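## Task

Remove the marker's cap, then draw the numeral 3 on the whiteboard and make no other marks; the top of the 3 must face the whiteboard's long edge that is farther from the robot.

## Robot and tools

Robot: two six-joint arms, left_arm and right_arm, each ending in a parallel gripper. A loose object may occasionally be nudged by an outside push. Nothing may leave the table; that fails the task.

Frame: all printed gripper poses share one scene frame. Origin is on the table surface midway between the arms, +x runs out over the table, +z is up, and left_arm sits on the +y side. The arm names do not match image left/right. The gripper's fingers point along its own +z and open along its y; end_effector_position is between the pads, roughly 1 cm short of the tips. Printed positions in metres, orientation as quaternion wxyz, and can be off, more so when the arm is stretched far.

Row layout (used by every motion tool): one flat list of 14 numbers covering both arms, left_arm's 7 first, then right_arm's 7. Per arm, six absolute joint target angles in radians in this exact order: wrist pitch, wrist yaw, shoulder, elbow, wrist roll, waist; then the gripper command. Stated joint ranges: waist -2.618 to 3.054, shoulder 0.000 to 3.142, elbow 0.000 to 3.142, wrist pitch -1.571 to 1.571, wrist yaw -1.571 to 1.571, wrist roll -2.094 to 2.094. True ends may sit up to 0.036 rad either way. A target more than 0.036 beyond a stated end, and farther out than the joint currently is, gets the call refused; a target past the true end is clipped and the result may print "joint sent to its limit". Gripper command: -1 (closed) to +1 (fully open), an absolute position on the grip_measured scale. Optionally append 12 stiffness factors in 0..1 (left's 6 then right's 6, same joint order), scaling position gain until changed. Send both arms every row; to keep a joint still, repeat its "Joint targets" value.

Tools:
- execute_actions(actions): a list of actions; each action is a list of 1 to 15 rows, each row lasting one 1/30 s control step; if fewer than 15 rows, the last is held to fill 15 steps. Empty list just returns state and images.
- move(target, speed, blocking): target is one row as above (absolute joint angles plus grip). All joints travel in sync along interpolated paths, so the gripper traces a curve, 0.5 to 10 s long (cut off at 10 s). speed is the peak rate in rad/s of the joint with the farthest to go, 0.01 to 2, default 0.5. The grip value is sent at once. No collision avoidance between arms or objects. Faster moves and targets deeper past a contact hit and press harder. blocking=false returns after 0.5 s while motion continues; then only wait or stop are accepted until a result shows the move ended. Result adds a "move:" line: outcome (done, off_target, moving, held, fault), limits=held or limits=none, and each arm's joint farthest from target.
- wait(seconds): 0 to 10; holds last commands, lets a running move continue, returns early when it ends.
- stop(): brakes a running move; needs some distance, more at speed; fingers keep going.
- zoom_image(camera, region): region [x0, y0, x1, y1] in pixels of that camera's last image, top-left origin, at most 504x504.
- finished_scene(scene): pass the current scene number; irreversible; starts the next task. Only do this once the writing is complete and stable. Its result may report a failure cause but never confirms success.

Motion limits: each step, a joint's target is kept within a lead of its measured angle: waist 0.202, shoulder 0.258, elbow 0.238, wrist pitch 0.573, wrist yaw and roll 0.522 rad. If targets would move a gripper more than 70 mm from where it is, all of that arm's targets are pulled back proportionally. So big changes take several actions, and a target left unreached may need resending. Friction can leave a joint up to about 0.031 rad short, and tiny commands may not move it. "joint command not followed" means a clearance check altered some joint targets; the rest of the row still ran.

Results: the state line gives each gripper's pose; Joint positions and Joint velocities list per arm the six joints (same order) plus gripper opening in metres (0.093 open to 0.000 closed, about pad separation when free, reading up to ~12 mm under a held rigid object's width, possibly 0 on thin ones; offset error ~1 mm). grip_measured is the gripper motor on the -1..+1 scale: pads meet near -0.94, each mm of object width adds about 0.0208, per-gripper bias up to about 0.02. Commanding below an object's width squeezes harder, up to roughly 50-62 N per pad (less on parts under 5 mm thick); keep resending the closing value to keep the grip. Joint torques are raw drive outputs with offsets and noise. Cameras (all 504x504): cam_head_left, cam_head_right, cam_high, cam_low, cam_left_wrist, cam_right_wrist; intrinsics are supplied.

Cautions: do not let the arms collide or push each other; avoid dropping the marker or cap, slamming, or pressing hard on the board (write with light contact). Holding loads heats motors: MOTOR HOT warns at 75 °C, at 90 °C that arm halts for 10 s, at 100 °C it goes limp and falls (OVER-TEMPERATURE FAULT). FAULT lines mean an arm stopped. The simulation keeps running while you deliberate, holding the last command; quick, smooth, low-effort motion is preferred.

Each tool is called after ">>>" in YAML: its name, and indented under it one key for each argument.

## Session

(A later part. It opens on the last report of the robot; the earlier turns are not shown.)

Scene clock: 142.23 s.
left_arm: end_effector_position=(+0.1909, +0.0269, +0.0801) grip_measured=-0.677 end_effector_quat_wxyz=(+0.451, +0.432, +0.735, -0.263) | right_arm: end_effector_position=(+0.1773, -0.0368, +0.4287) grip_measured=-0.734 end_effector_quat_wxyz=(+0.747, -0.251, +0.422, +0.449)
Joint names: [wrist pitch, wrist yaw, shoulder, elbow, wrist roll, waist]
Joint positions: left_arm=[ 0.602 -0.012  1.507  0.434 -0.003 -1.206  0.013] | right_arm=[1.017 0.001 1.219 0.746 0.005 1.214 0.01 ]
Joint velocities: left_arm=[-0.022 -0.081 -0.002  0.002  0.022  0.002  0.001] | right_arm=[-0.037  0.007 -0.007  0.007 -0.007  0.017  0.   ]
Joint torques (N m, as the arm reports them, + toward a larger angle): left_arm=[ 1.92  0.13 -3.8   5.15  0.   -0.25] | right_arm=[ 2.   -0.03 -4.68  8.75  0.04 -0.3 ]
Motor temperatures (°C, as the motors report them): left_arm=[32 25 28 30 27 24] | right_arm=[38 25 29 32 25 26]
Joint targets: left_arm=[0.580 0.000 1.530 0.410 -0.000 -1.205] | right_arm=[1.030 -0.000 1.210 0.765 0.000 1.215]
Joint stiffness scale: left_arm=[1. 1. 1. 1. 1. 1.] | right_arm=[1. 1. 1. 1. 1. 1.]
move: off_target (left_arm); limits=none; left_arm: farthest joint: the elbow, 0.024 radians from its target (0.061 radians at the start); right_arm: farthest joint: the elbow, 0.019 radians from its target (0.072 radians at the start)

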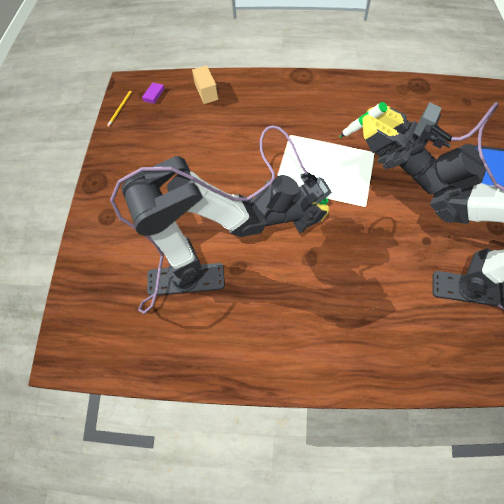

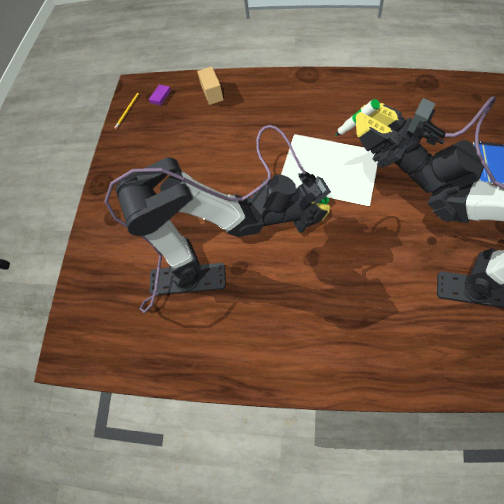

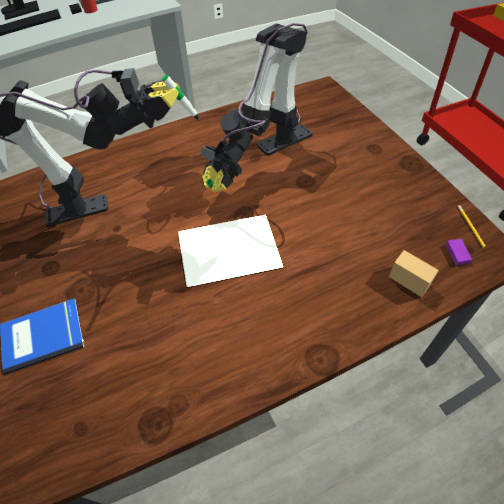

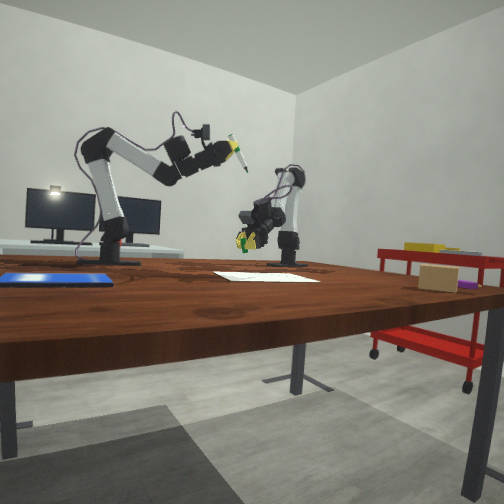

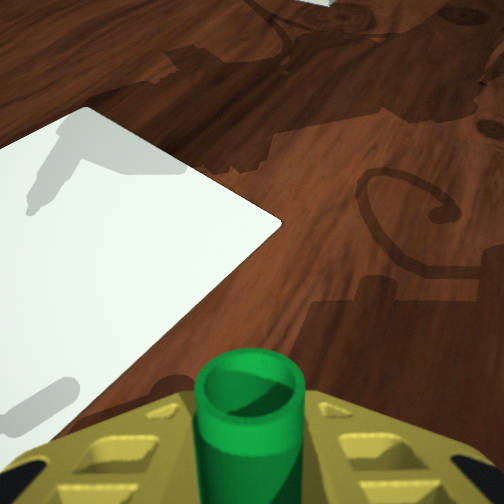

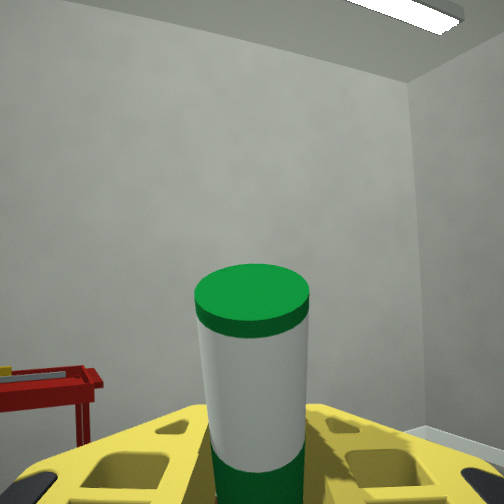

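>>> move:
  target: [0.7,0,1.3,0.41,0,-0.2,-1, 1.05,0,1.7,0.9,0,0.95,-1]
  speed: 0.9

>>> move:
  target: [0.7,0,1.3,0.41,0,-0.2,-1, 1.09,0,2.15,1.047,0,0.872,-1]
  speed: 0.5

>>> zoom_image:
  camera: "cam_low"
  region: [170,190,350,300]

>>> zoom_image:
  camera: "cam_high"
  region: [140,160,320,310]

Scene clock: 185.43 s.
left_arm: end_effector_position=(+0.3964, +0.3401, +0.1728) grip_measured=-0.678 end_effector_quat_wxyz=(+0.638, +0.025, +0.769, -0.022) | right_arm: end_effector_position=(+0.3357, -0.0065, +0.2944) grip_measured=-0.734 end_effector_quat_wxyz=(+0.717, -0.247, +0.571, +0.315)
Joint names: [wrist pitch, wrist yaw, shoulder, elbow, wrist roll, waist]
Joint positions: left_arm=[ 0.697 -0.005  1.317  0.434 -0.003 -0.205  0.013] | right_arm=[1.039 0.001 1.689 0.878 0.005 0.96  0.01 ]
Joint velocities: left_arm=[ 0.037 -0.037  0.002 -0.002  0.037 -0.002 -0.001] | right_arm=[ 0.007 -0.037 -0.007 -0.017  0.007 -0.012 -0.001]
Joint torques (N m, as the arm reports them, + toward a larger angle): left_arm=[ 2.22  0.06 -5.64  6.02  0.    0.07] | right_arm=[ 2.38 -0.03 -6.89  8.51  0.04 -1.1 ]
Motor temperatures (°C, as the motors report them): left_arm=[34 25 29 29 27 24] | right_arm=[34 25 29 36 25 26]
Joint targets: left_arm=[0.700 0.000 1.300 0.410 -0.000 -0.200] | right_arm=[1.050 0.000 1.700 0.900 0.000 0.950]
Joint stiffness scale: left_arm=[1. 1. 1. 1. 1. 1.] | right_arm=[1. 1. 1. 1. 1. 1.]
move: off_target (left_arm, right_arm); limits=none; left_arm: farthest joint: the elbow, 0.024 radians from its target (0.024 radians at the start); right_arm: farthest joint: the elbow, 0.022 radians from its target (0.154 radians at the start)

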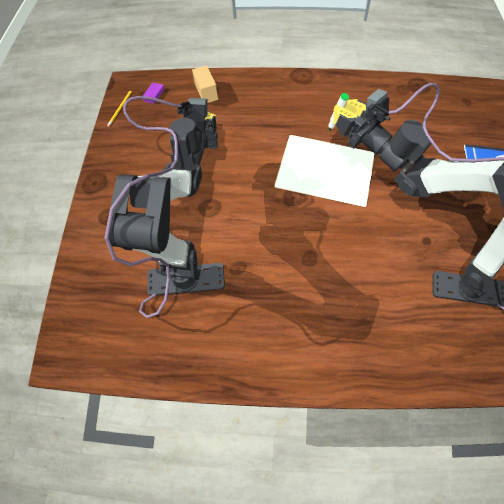

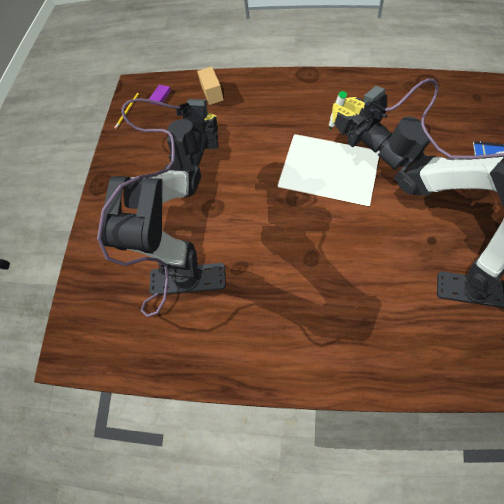

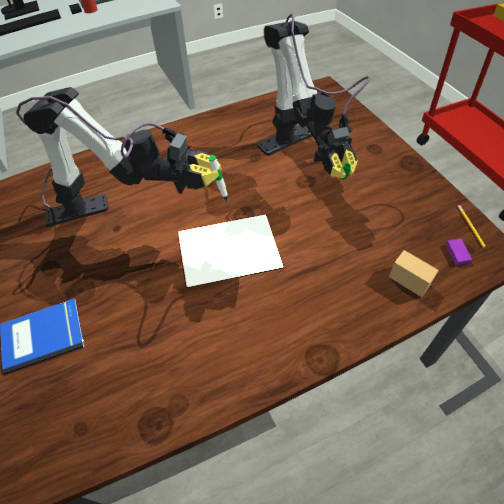

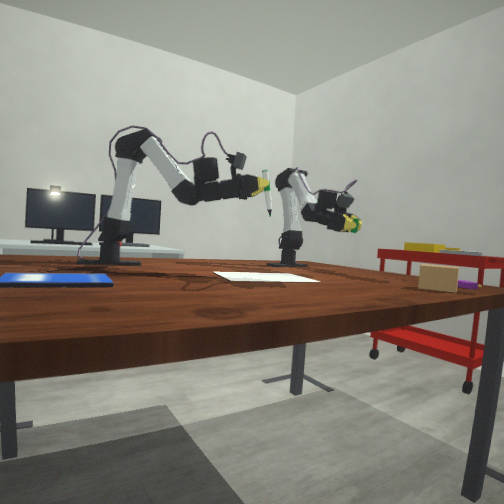

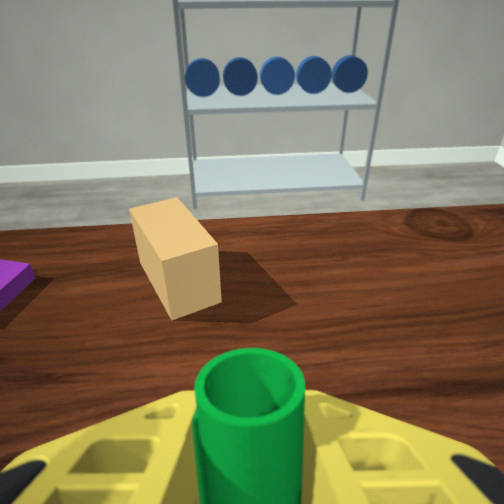

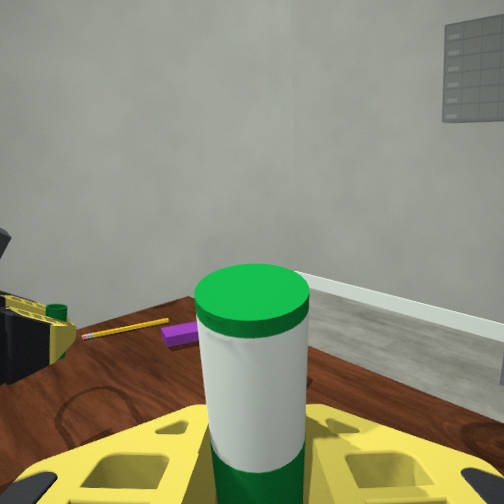

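Scene clock: 186.93 s.
left_arm: end_effector_position=(+0.3964, +0.3401, +0.1728) grip_measured=-0.678 end_effector_quat_wxyz=(+0.638, +0.025, +0.769, -0.022) | right_arm: end_effector_position=(+0.4119, +0.0115, +0.1334) grip_measured=-0.734 end_effector_quat_wxyz=(+0.646, -0.261, +0.671, +0.255)
Joint names: [wrist pitch, wrist yaw, shoulder, elbow, wrist roll, waist]
Joint positions: left_arm=[ 0.697 -0.005  1.317  0.434 -0.003 -0.205  0.013] | right_arm=[1.08  0.001 2.14  1.024 0.005 0.883 0.01 ]
Joint velocities: left_arm=[ 0.037 -0.007 -0.007 -0.012 -0.007 -0.002  0.   ] | right_arm=[ 0.022  0.037  0.002 -0.007  0.007 -0.002 -0.   ]
Joint torques (N m, as the arm reports them, + toward a larger angle): left_arm=[ 2.22  0.06 -5.66  6.01  0.    0.07] | right_arm=[ 2.52 -0.02 -9.8   7.51  0.04 -1.16]
Motor temperatures (°C, as the motors report them): left_arm=[34 25 29 29 27 24] | right_arm=[34 25 29 36 25 26]
Joint targets: left_arm=[0.700 0.000 1.300 0.410 -0.000 -0.200] | right_arm=[1.090 -0.000 2.150 1.047 -0.000 0.872]
Joint stiffness scale: left_arm=[1. 1. 1. 1. 1. 1.] | right_arm=[1. 1. 1. 1. 1. 1.]
move: off_target (left_arm, right_arm); limits=none; left_arm: farthest joint: the elbow, 0.024 radians from its target (0.024 radians at the start); right_arm: farthest joint: the elbow, 0.023 radians from its target (0.169 radians at the start)

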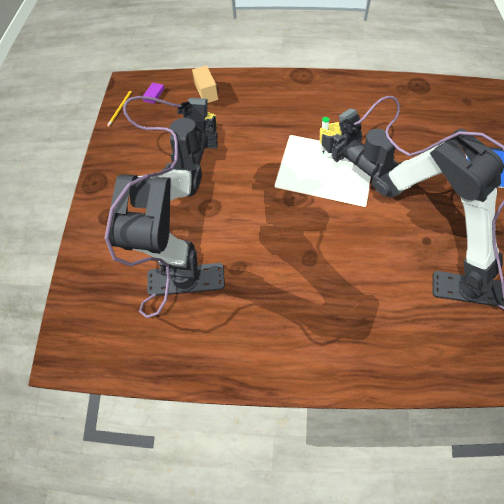

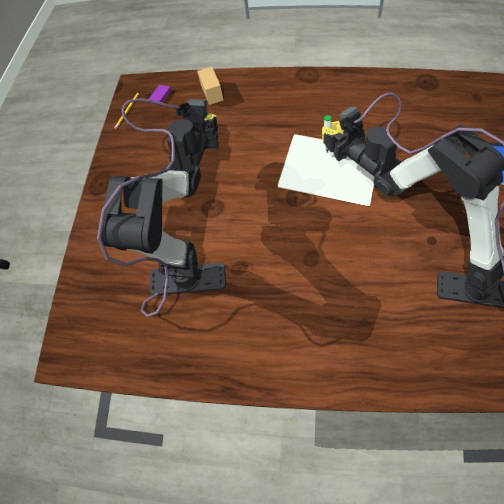

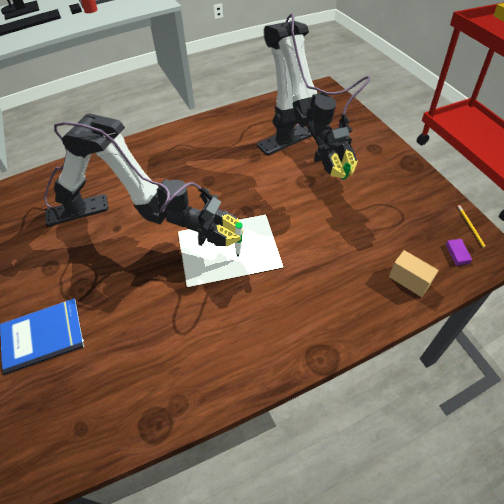

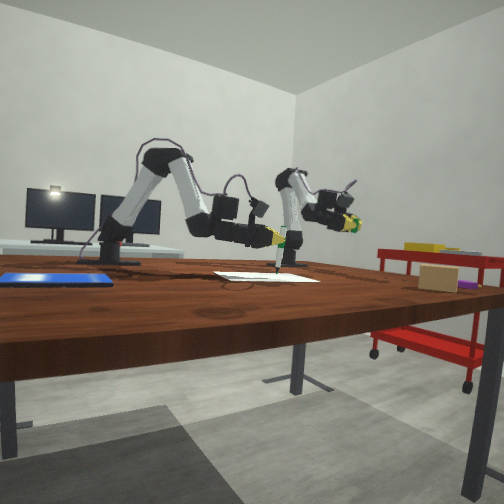

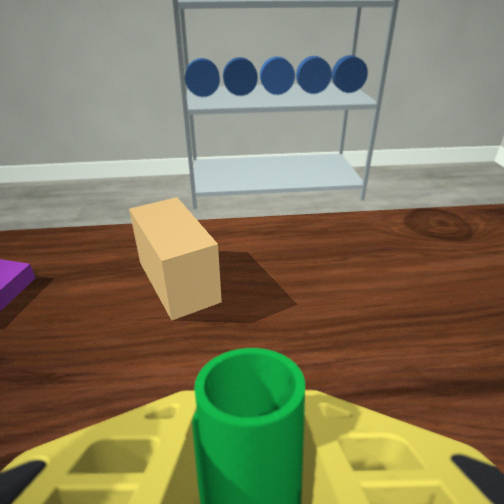

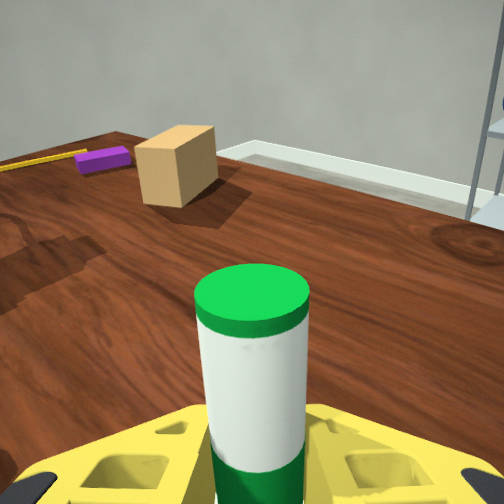

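Region (170, 190, 350, 300) of cam_low's 504x504 image, scaled by 2.800, with more detail than that image has.

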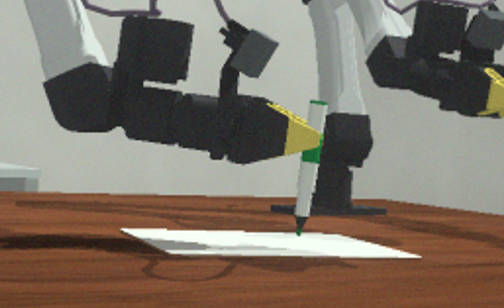

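Region (140, 160, 320, 310) of cam_high's 504x504 image, scaled by 2.800, with more detail than that image has.

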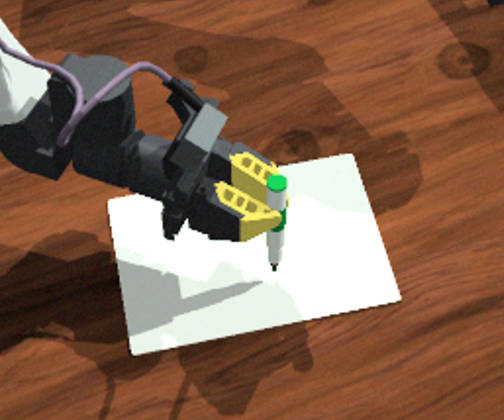

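About 1.5 cm above, well placed. Lower.

>>> move:
  target: [0.7,0,1.3,0.41,0,-0.2,-1, 0.94,0,2.14,1.024,0,0.875,-1]
  speed: 0.15

Scene clock: 192.40 s.
left_arm: end_effector_position=(+0.3964, +0.3401, +0.1728) grip_measured=-0.678 end_effector_quat_wxyz=(+0.638, +0.025, +0.769, -0.022) | right_arm: end_effector_position=(+0.4110, +0.0107, +0.1193) grip_measured=-0.734 end_effector_quat_wxyz=(+0.624, -0.269, +0.691, +0.246)
Joint names: [wrist pitch, wrist yaw, shoulder, elbow, wrist roll, waist]
Joint positions: left_arm=[ 0.697 -0.005  1.317  0.434 -0.003 -0.205  0.013] | right_arm=[1.011 0.001 2.135 1.024 0.005 0.883 0.01 ]
Joint velocities: left_arm=[ 0.007 -0.007 -0.012 -0.027  0.037 -0.002 -0.   ] | right_arm=[-0.051 -0.007  0.002 -0.012 -0.037 -0.027 -0.   ]
Joint torques (N m, as the arm reports them, + toward a larger angle): left_arm=[ 2.22  0.06 -5.65  6.01  0.    0.07] | right_arm=[  1.71  -0.03 -10.16   5.92   0.04  -0.94]
Motor temperatures (°C, as the motors report them): left_arm=[34 25 29 29 27 24] | right_arm=[35 25 31 36 25 26]
Joint targets: left_arm=[0.700 0.000 1.300 0.410 -0.000 -0.200] | right_arm=[0.940 0.000 2.140 1.024 -0.000 0.875]
Joint stiffness scale: left_arm=[1. 1. 1. 1. 1. 1.] | right_arm=[1. 1. 1. 1. 1. 1.]
move: off_target (left_arm, right_arm); limits=none; left_arm: farthest joint: the elbow, 0.024 radians from its target (0.024 radians at the start); right_arm: farthest joint: the wrist pitch, 0.071 radians from its target (0.141 radians at the start)

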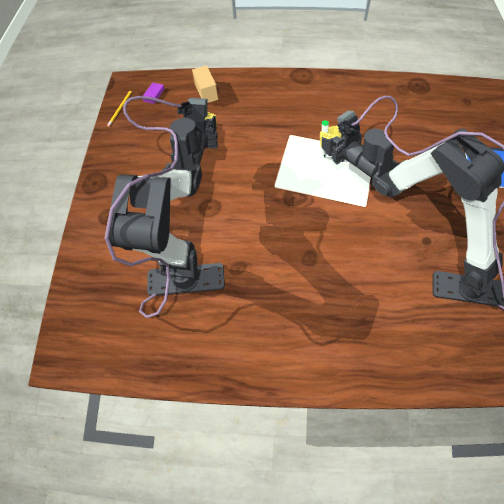

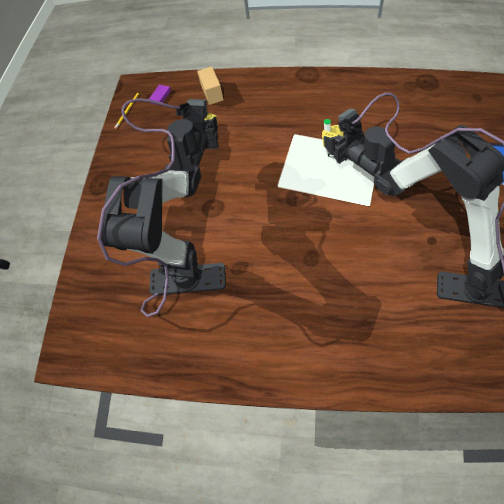

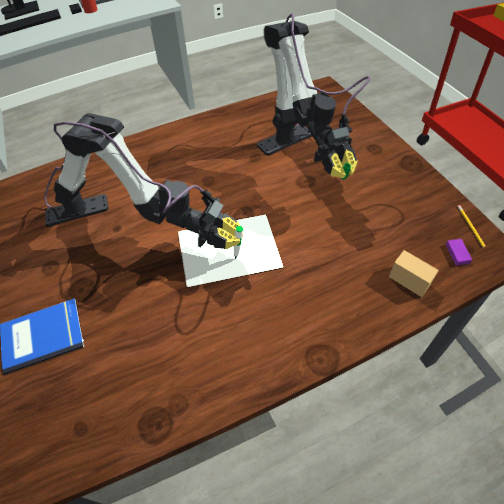

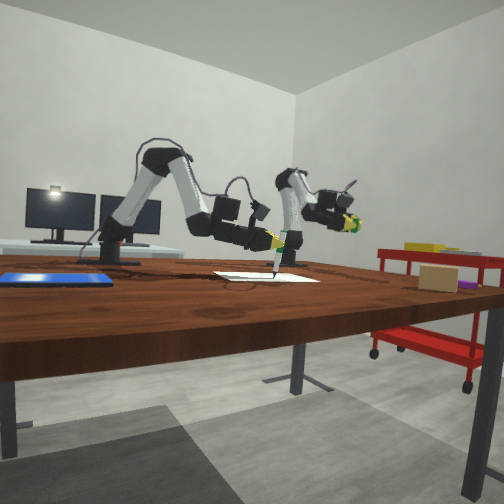

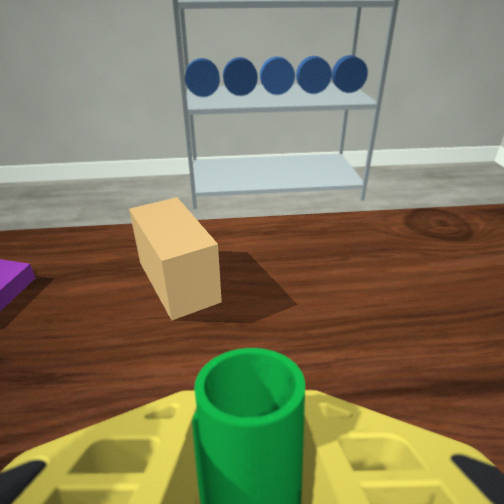

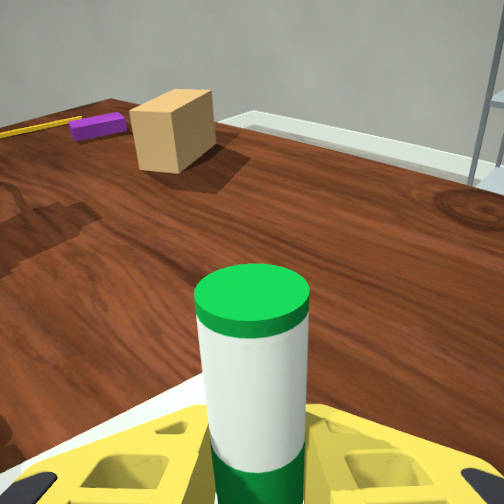

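>>> execute_actions:
  actions:
    - [[0.7,0,1.3,0.41,0,-0.2,-1,0.93,0,2.14,1.01,0,0.869,-1],[0.7,0,1.3,0.41,0,-0.2,-1,0.925,0,2.14,0.995,0,0.864,-1],[0.7,0,1.3,0.41,0,-0.2,-1,0.925,0,2.139,0.99,0,0.858,-1],[0.7,0,1.3,0.41,0,-0.2,-1,0.925,0,2.138,0.988,0,0.853,-1],[0.7,0,1.3,0.41,0,-0.2,-1,0.925,0,2.137,0.986,0,0.847,-1],[0.7,0,1.3,0.41,0,-0.2,-1,0.925,0,2.136,0.984,0,0.842,-1],[0.7,0,1.3,0.41,0,-0.2,-1,0.925,0,2.135,0.981,0,0.836,-1],[0.7,0,1.3,0.41,0,-0.2,-1,0.925,0,2.134,0.979,0,0.831,-1]]
    - [[0.7,0,1.3,0.41,0,-0.2,-1,0.93,0,2.128,0.967,0,0.827,-1],[0.7,0,1.3,0.41,0,-0.2,-1,0.936,0,2.122,0.956,0,0.824,-1],[0.7,0,1.3,0.41,0,-0.2,-1,0.941,0,2.116,0.944,0,0.82,-1],[0.7,0,1.3,0.41,0,-0.2,-1,0.947,0,2.11,0.932,0,0.816,-1],[0.7,0,1.3,0.41,0,-0.2,-1,0.952,0,2.103,0.921,0,0.813,-1],[0.7,0,1.3,0.41,0,-0.2,-1,0.958,0,2.097,0.909,0,0.809,-1],[0.7,0,1.3,0.41,0,-0.2,-1,0.963,0,2.091,0.898,0,0.806,-1],[0.7,0,1.3,0.41,0,-0.2,-1,0.969,0,2.085,0.886,0,0.802,-1]]

>>> zoom_image:
  camera: "cam_high"
  region: [160,190,300,300]

Scene clock: 215.33 s.
left_arm: end_effector_position=(+0.3964, +0.3401, +0.1728) grip_measured=-0.678 end_effector_quat_wxyz=(+0.638, +0.025, +0.769, -0.022) | right_arm: end_effector_position=(+0.4184, -0.0307, +0.1178) grip_measured=-0.734 end_effector_quat_wxyz=(+0.625, -0.249, +0.705, +0.224)
Joint names: [wrist pitch, wrist yaw, shoulder, elbow, wrist roll, waist]
Joint positions: left_arm=[ 0.697 -0.005  1.317  0.434 -0.003 -0.205  0.013] | right_arm=[ 1.028 -0.004  2.073  0.927  0.004  0.816  0.01 ]
Joint velocities: left_arm=[-0.066 -0.081 -0.002 -0.017  0.022 -0.017  0.001] | right_arm=[-0.037 -0.037 -0.007 -0.022 -0.051 -0.017 -0.001]
Joint torques (N m, as the arm reports them, + toward a larger angle): left_arm=[ 2.22  0.06 -5.65  6.01  0.    0.08] | right_arm=[ 1.81  0.02 -8.96  3.    0.04 -1.41]
Motor temperatures (°C, as the motors report them): left_arm=[35 25 30 29 27 24] | right_arm=[33 25 36 34 25 26]
Joint targets: left_arm=[0.700 -0.000 1.300 0.410 0.000 -0.200] | right_arm=[0.969 0.000 2.085 0.886 -0.000 0.802]
Joint stiffness scale: left_arm=[1. 1. 1. 1. 1. 1.] | right_arm=[1. 1. 1. 1. 1. 1.]

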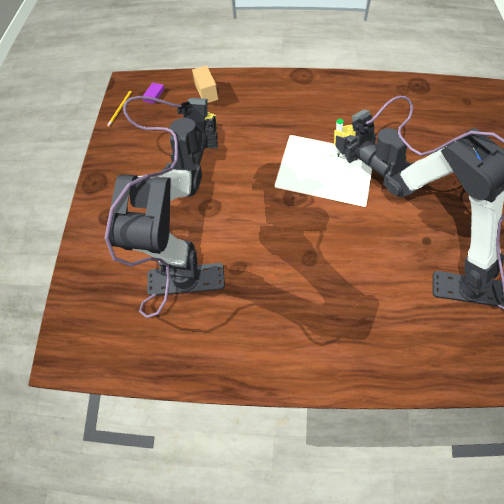

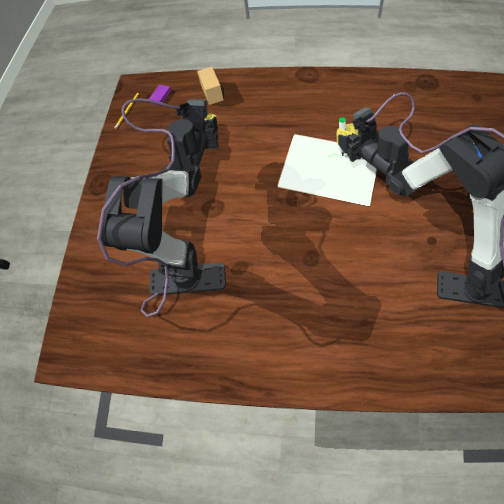

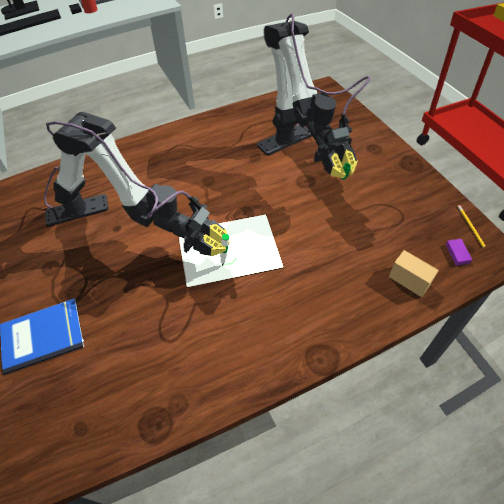

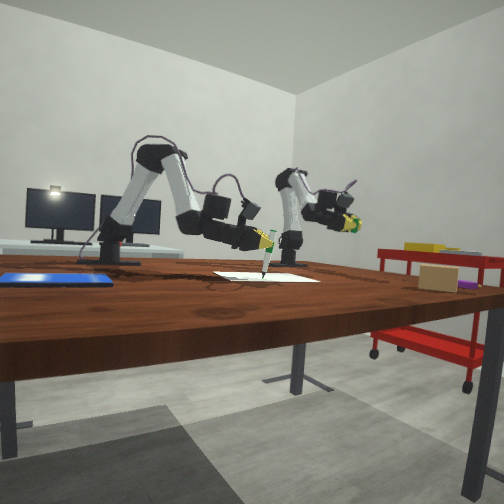

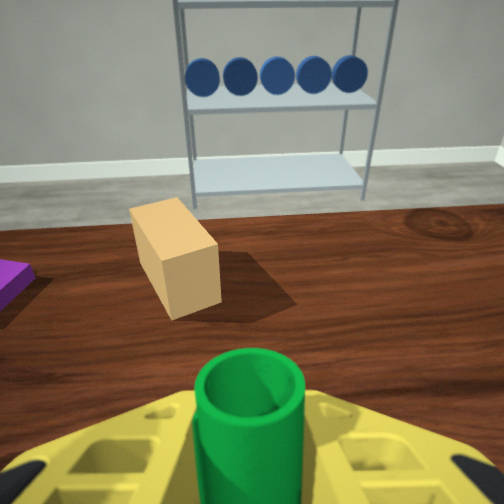

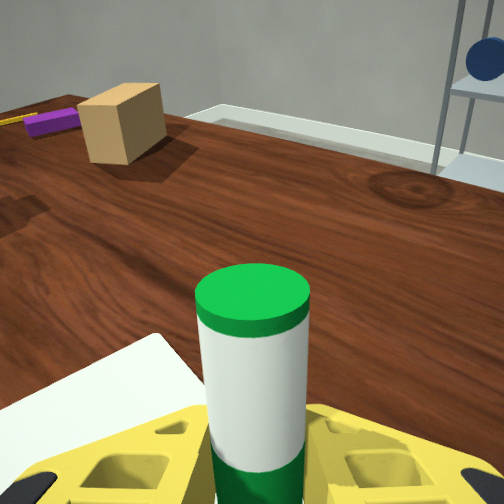

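Region (160, 190, 300, 300) of cam_high's 504x504 image, scaled by 3.600, with more detail than that image has; it fills the top 396 rows of this view, and the rest is white.

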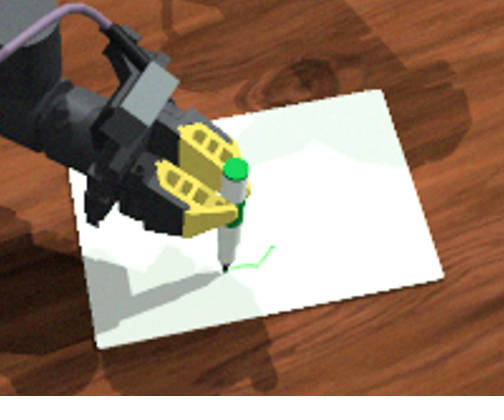

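>>> execute_actions:
  actions:
    - [[0.7,0,1.3,0.41,0,-0.2,-1,0.972,0,2.082,0.872,0,0.805,-1],[0.7,0,1.3,0.41,0,-0.2,-1,0.976,0,2.077,0.861,0,0.808,-1],[0.7,0,1.3,0.41,0,-0.2,-1,0.98,0,2.072,0.85,0,0.811,-1],[0.7,0,1.3,0.41,0,-0.2,-1,0.984,0,2.066,0.839,0,0.814,-1],[0.7,0,1.3,0.41,0,-0.2,-1,0.988,0,2.061,0.828,0,0.817,-1],[0.7,0,1.3,0.41,0,-0.2,-1,0.992,0,2.055,0.816,0,0.82,-1],[0.7,0,1.3,0.41,0,-0.2,-1,0.996,0,2.05,0.805,0,0.824,-1],[0.7,0,1.3,0.41,0,-0.2,-1,1.0,0,2.044,0.794,0,0.83,-1]]
    - [[0.7,0,1.3,0.41,0,-0.2,-1,1.003,0,2.039,0.785,0,0.837,-1],[0.7,0,1.3,0.41,0,-0.2,-1,1.007,0,2.034,0.775,0,0.843,-1],[0.7,0,1.3,0.41,0,-0.2,-1,1.01,0,2.028,0.766,0,0.848,-1],[0.7,0,1.3,0.41,0,-0.2,-1,1.013,0,2.023,0.757,0,0.854,-1],[0.7,0,1.3,0.41,0,-0.2,-1,1.017,0,2.018,0.747,0,0.86,-1],[0.7,0,1.3,0.41,0,-0.2,-1,1.02,0,2.013,0.738,0,0.866,-1]]
    - [[0.7,0,1.3,0.41,0,-0.2,-1,1.02,0,2.023,0.76,0,0.872,-1],[0.7,0,1.3,0.41,0,-0.2,-1,1.018,0,2.032,0.785,0,0.878,-1],[0.7,0,1.3,0.41,0,-0.2,-1,1.016,0,2.035,0.792,0,0.885,-1],[0.7,0,1.3,0.41,0,-0.2,-1,1.014,0,2.038,0.797,0,0.892,-1],[0.7,0,1.3,0.41,0,-0.2,-1,1.012,0,2.04,0.802,0,0.899,-1],[0.7,0,1.3,0.41,0,-0.2,-1,1.01,0,2.043,0.807,0,0.905,-1]]
    - [[0.7,0,1.3,0.41,0,-0.2,-1,1.006,0,2.049,0.817,0,0.91,-1],[0.7,0,1.3,0.41,0,-0.2,-1,1.002,0,2.054,0.828,0,0.915,-1],[0.7,0,1.3,0.41,0,-0.2,-1,0.998,0,2.06,0.838,0,0.92,-1],[0.7,0,1.3,0.41,0,-0.2,-1,0.993,0,2.066,0.848,0,0.925,-1],[0.7,0,1.3,0.41,0,-0.2,-1,0.989,0,2.071,0.859,0,0.93,-1],[0.7,0,1.3,0.41,0,-0.2,-1,0.985,0,2.077,0.869,0,0.935,-1]]

>>> zoom_image:
  camera: "cam_high"
  region: [160,190,300,300]

Scene clock: 245.80 s.
left_arm: end_effector_position=(+0.3964, +0.3401, +0.1728) grip_measured=-0.678 end_effector_quat_wxyz=(+0.638, +0.025, +0.769, -0.022) | right_arm: end_effector_position=(+0.3717, +0.0005, +0.1175) grip_measured=-0.734 end_effector_quat_wxyz=(+0.617, -0.283, +0.689, +0.252)
Joint names: [wrist pitch, wrist yaw, shoulder, elbow, wrist roll, waist]
Joint positions: left_arm=[ 0.697 -0.005  1.317  0.434 -0.003 -0.205  0.013] | right_arm=[ 1.071  0.008  2.044  0.862 -0.002  0.921  0.01 ]
Joint velocities: left_arm=[-0.022 -0.007 -0.027 -0.012  0.022 -0.007 -0.001] | right_arm=[-0.007  0.022 -0.002  0.007 -0.007 -0.012 -0.   ]
Joint torques (N m, as the arm reports them, + toward a larger angle): left_arm=[ 2.22  0.05 -5.66  6.02  0.    0.08] | right_arm=[ 1.55 -0.09 -7.03  6.16  0.1   0.43]
Motor temperatures (°C, as the motors report them): left_arm=[37 25 31 29 27 24] | right_arm=[34 25 38 31 25 26]
Joint targets: left_arm=[0.700 -0.000 1.300 0.410 0.000 -0.200] | right_arm=[0.985 0.000 2.077 0.869 -0.000 0.935]
Joint stiffness scale: left_arm=[1. 1. 1. 1. 1. 1.] | right_arm=[1. 1. 1. 1. 1. 1.]

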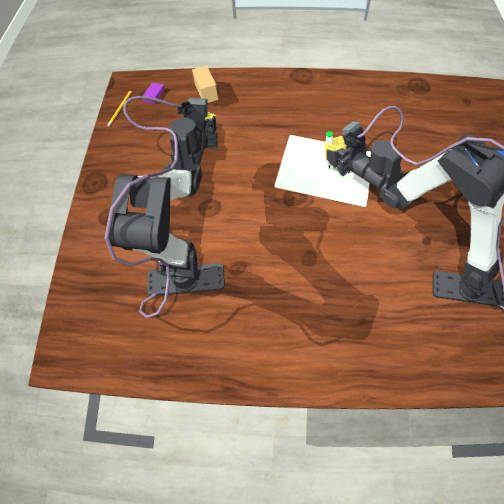

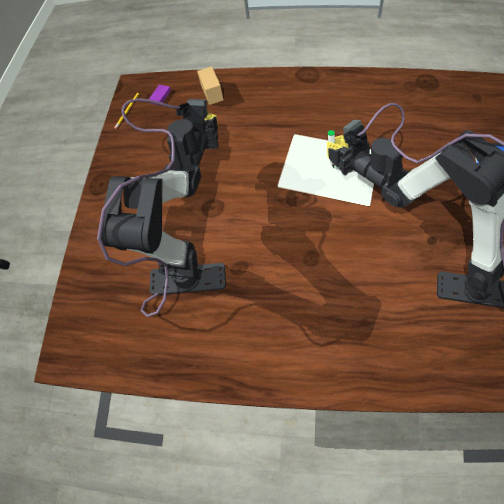

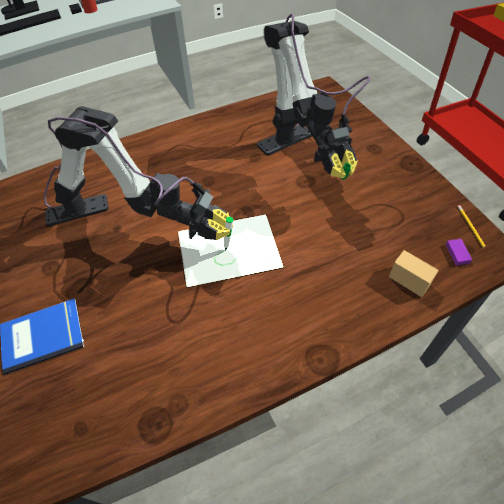

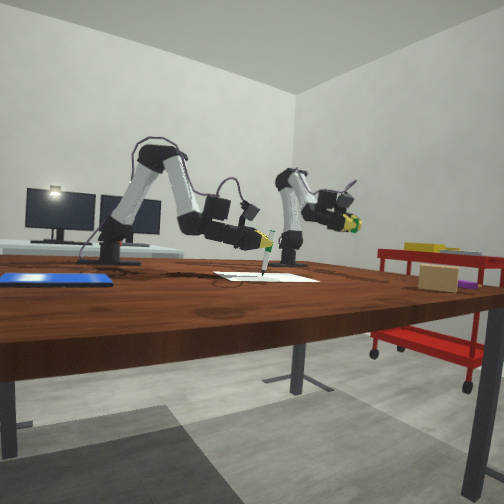

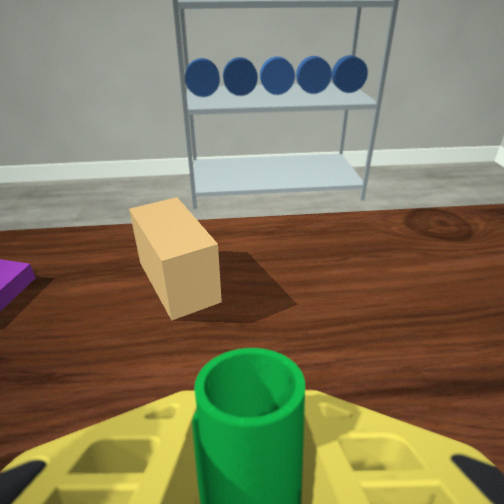

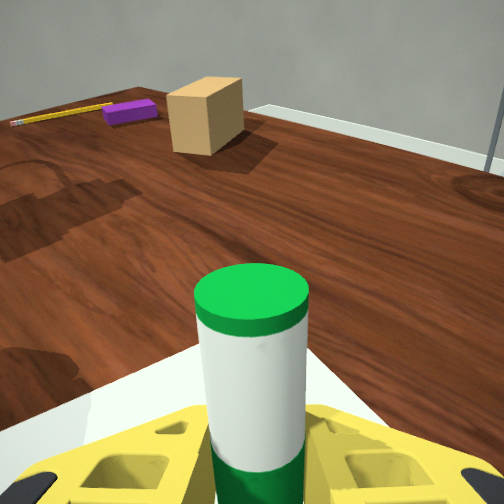

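Region (160, 190, 300, 300) of cam_high's 504x504 image, scaled by 3.600, with more detail than that image has; it fills the top 396 rows of this view, and the rest is white.

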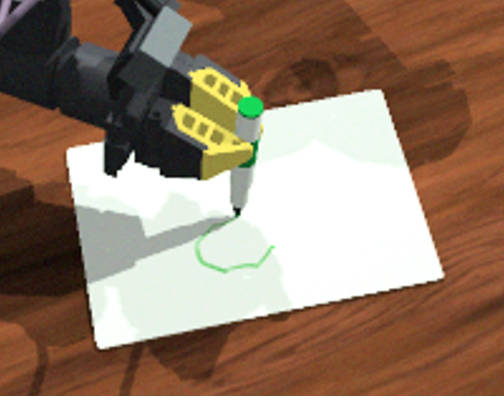

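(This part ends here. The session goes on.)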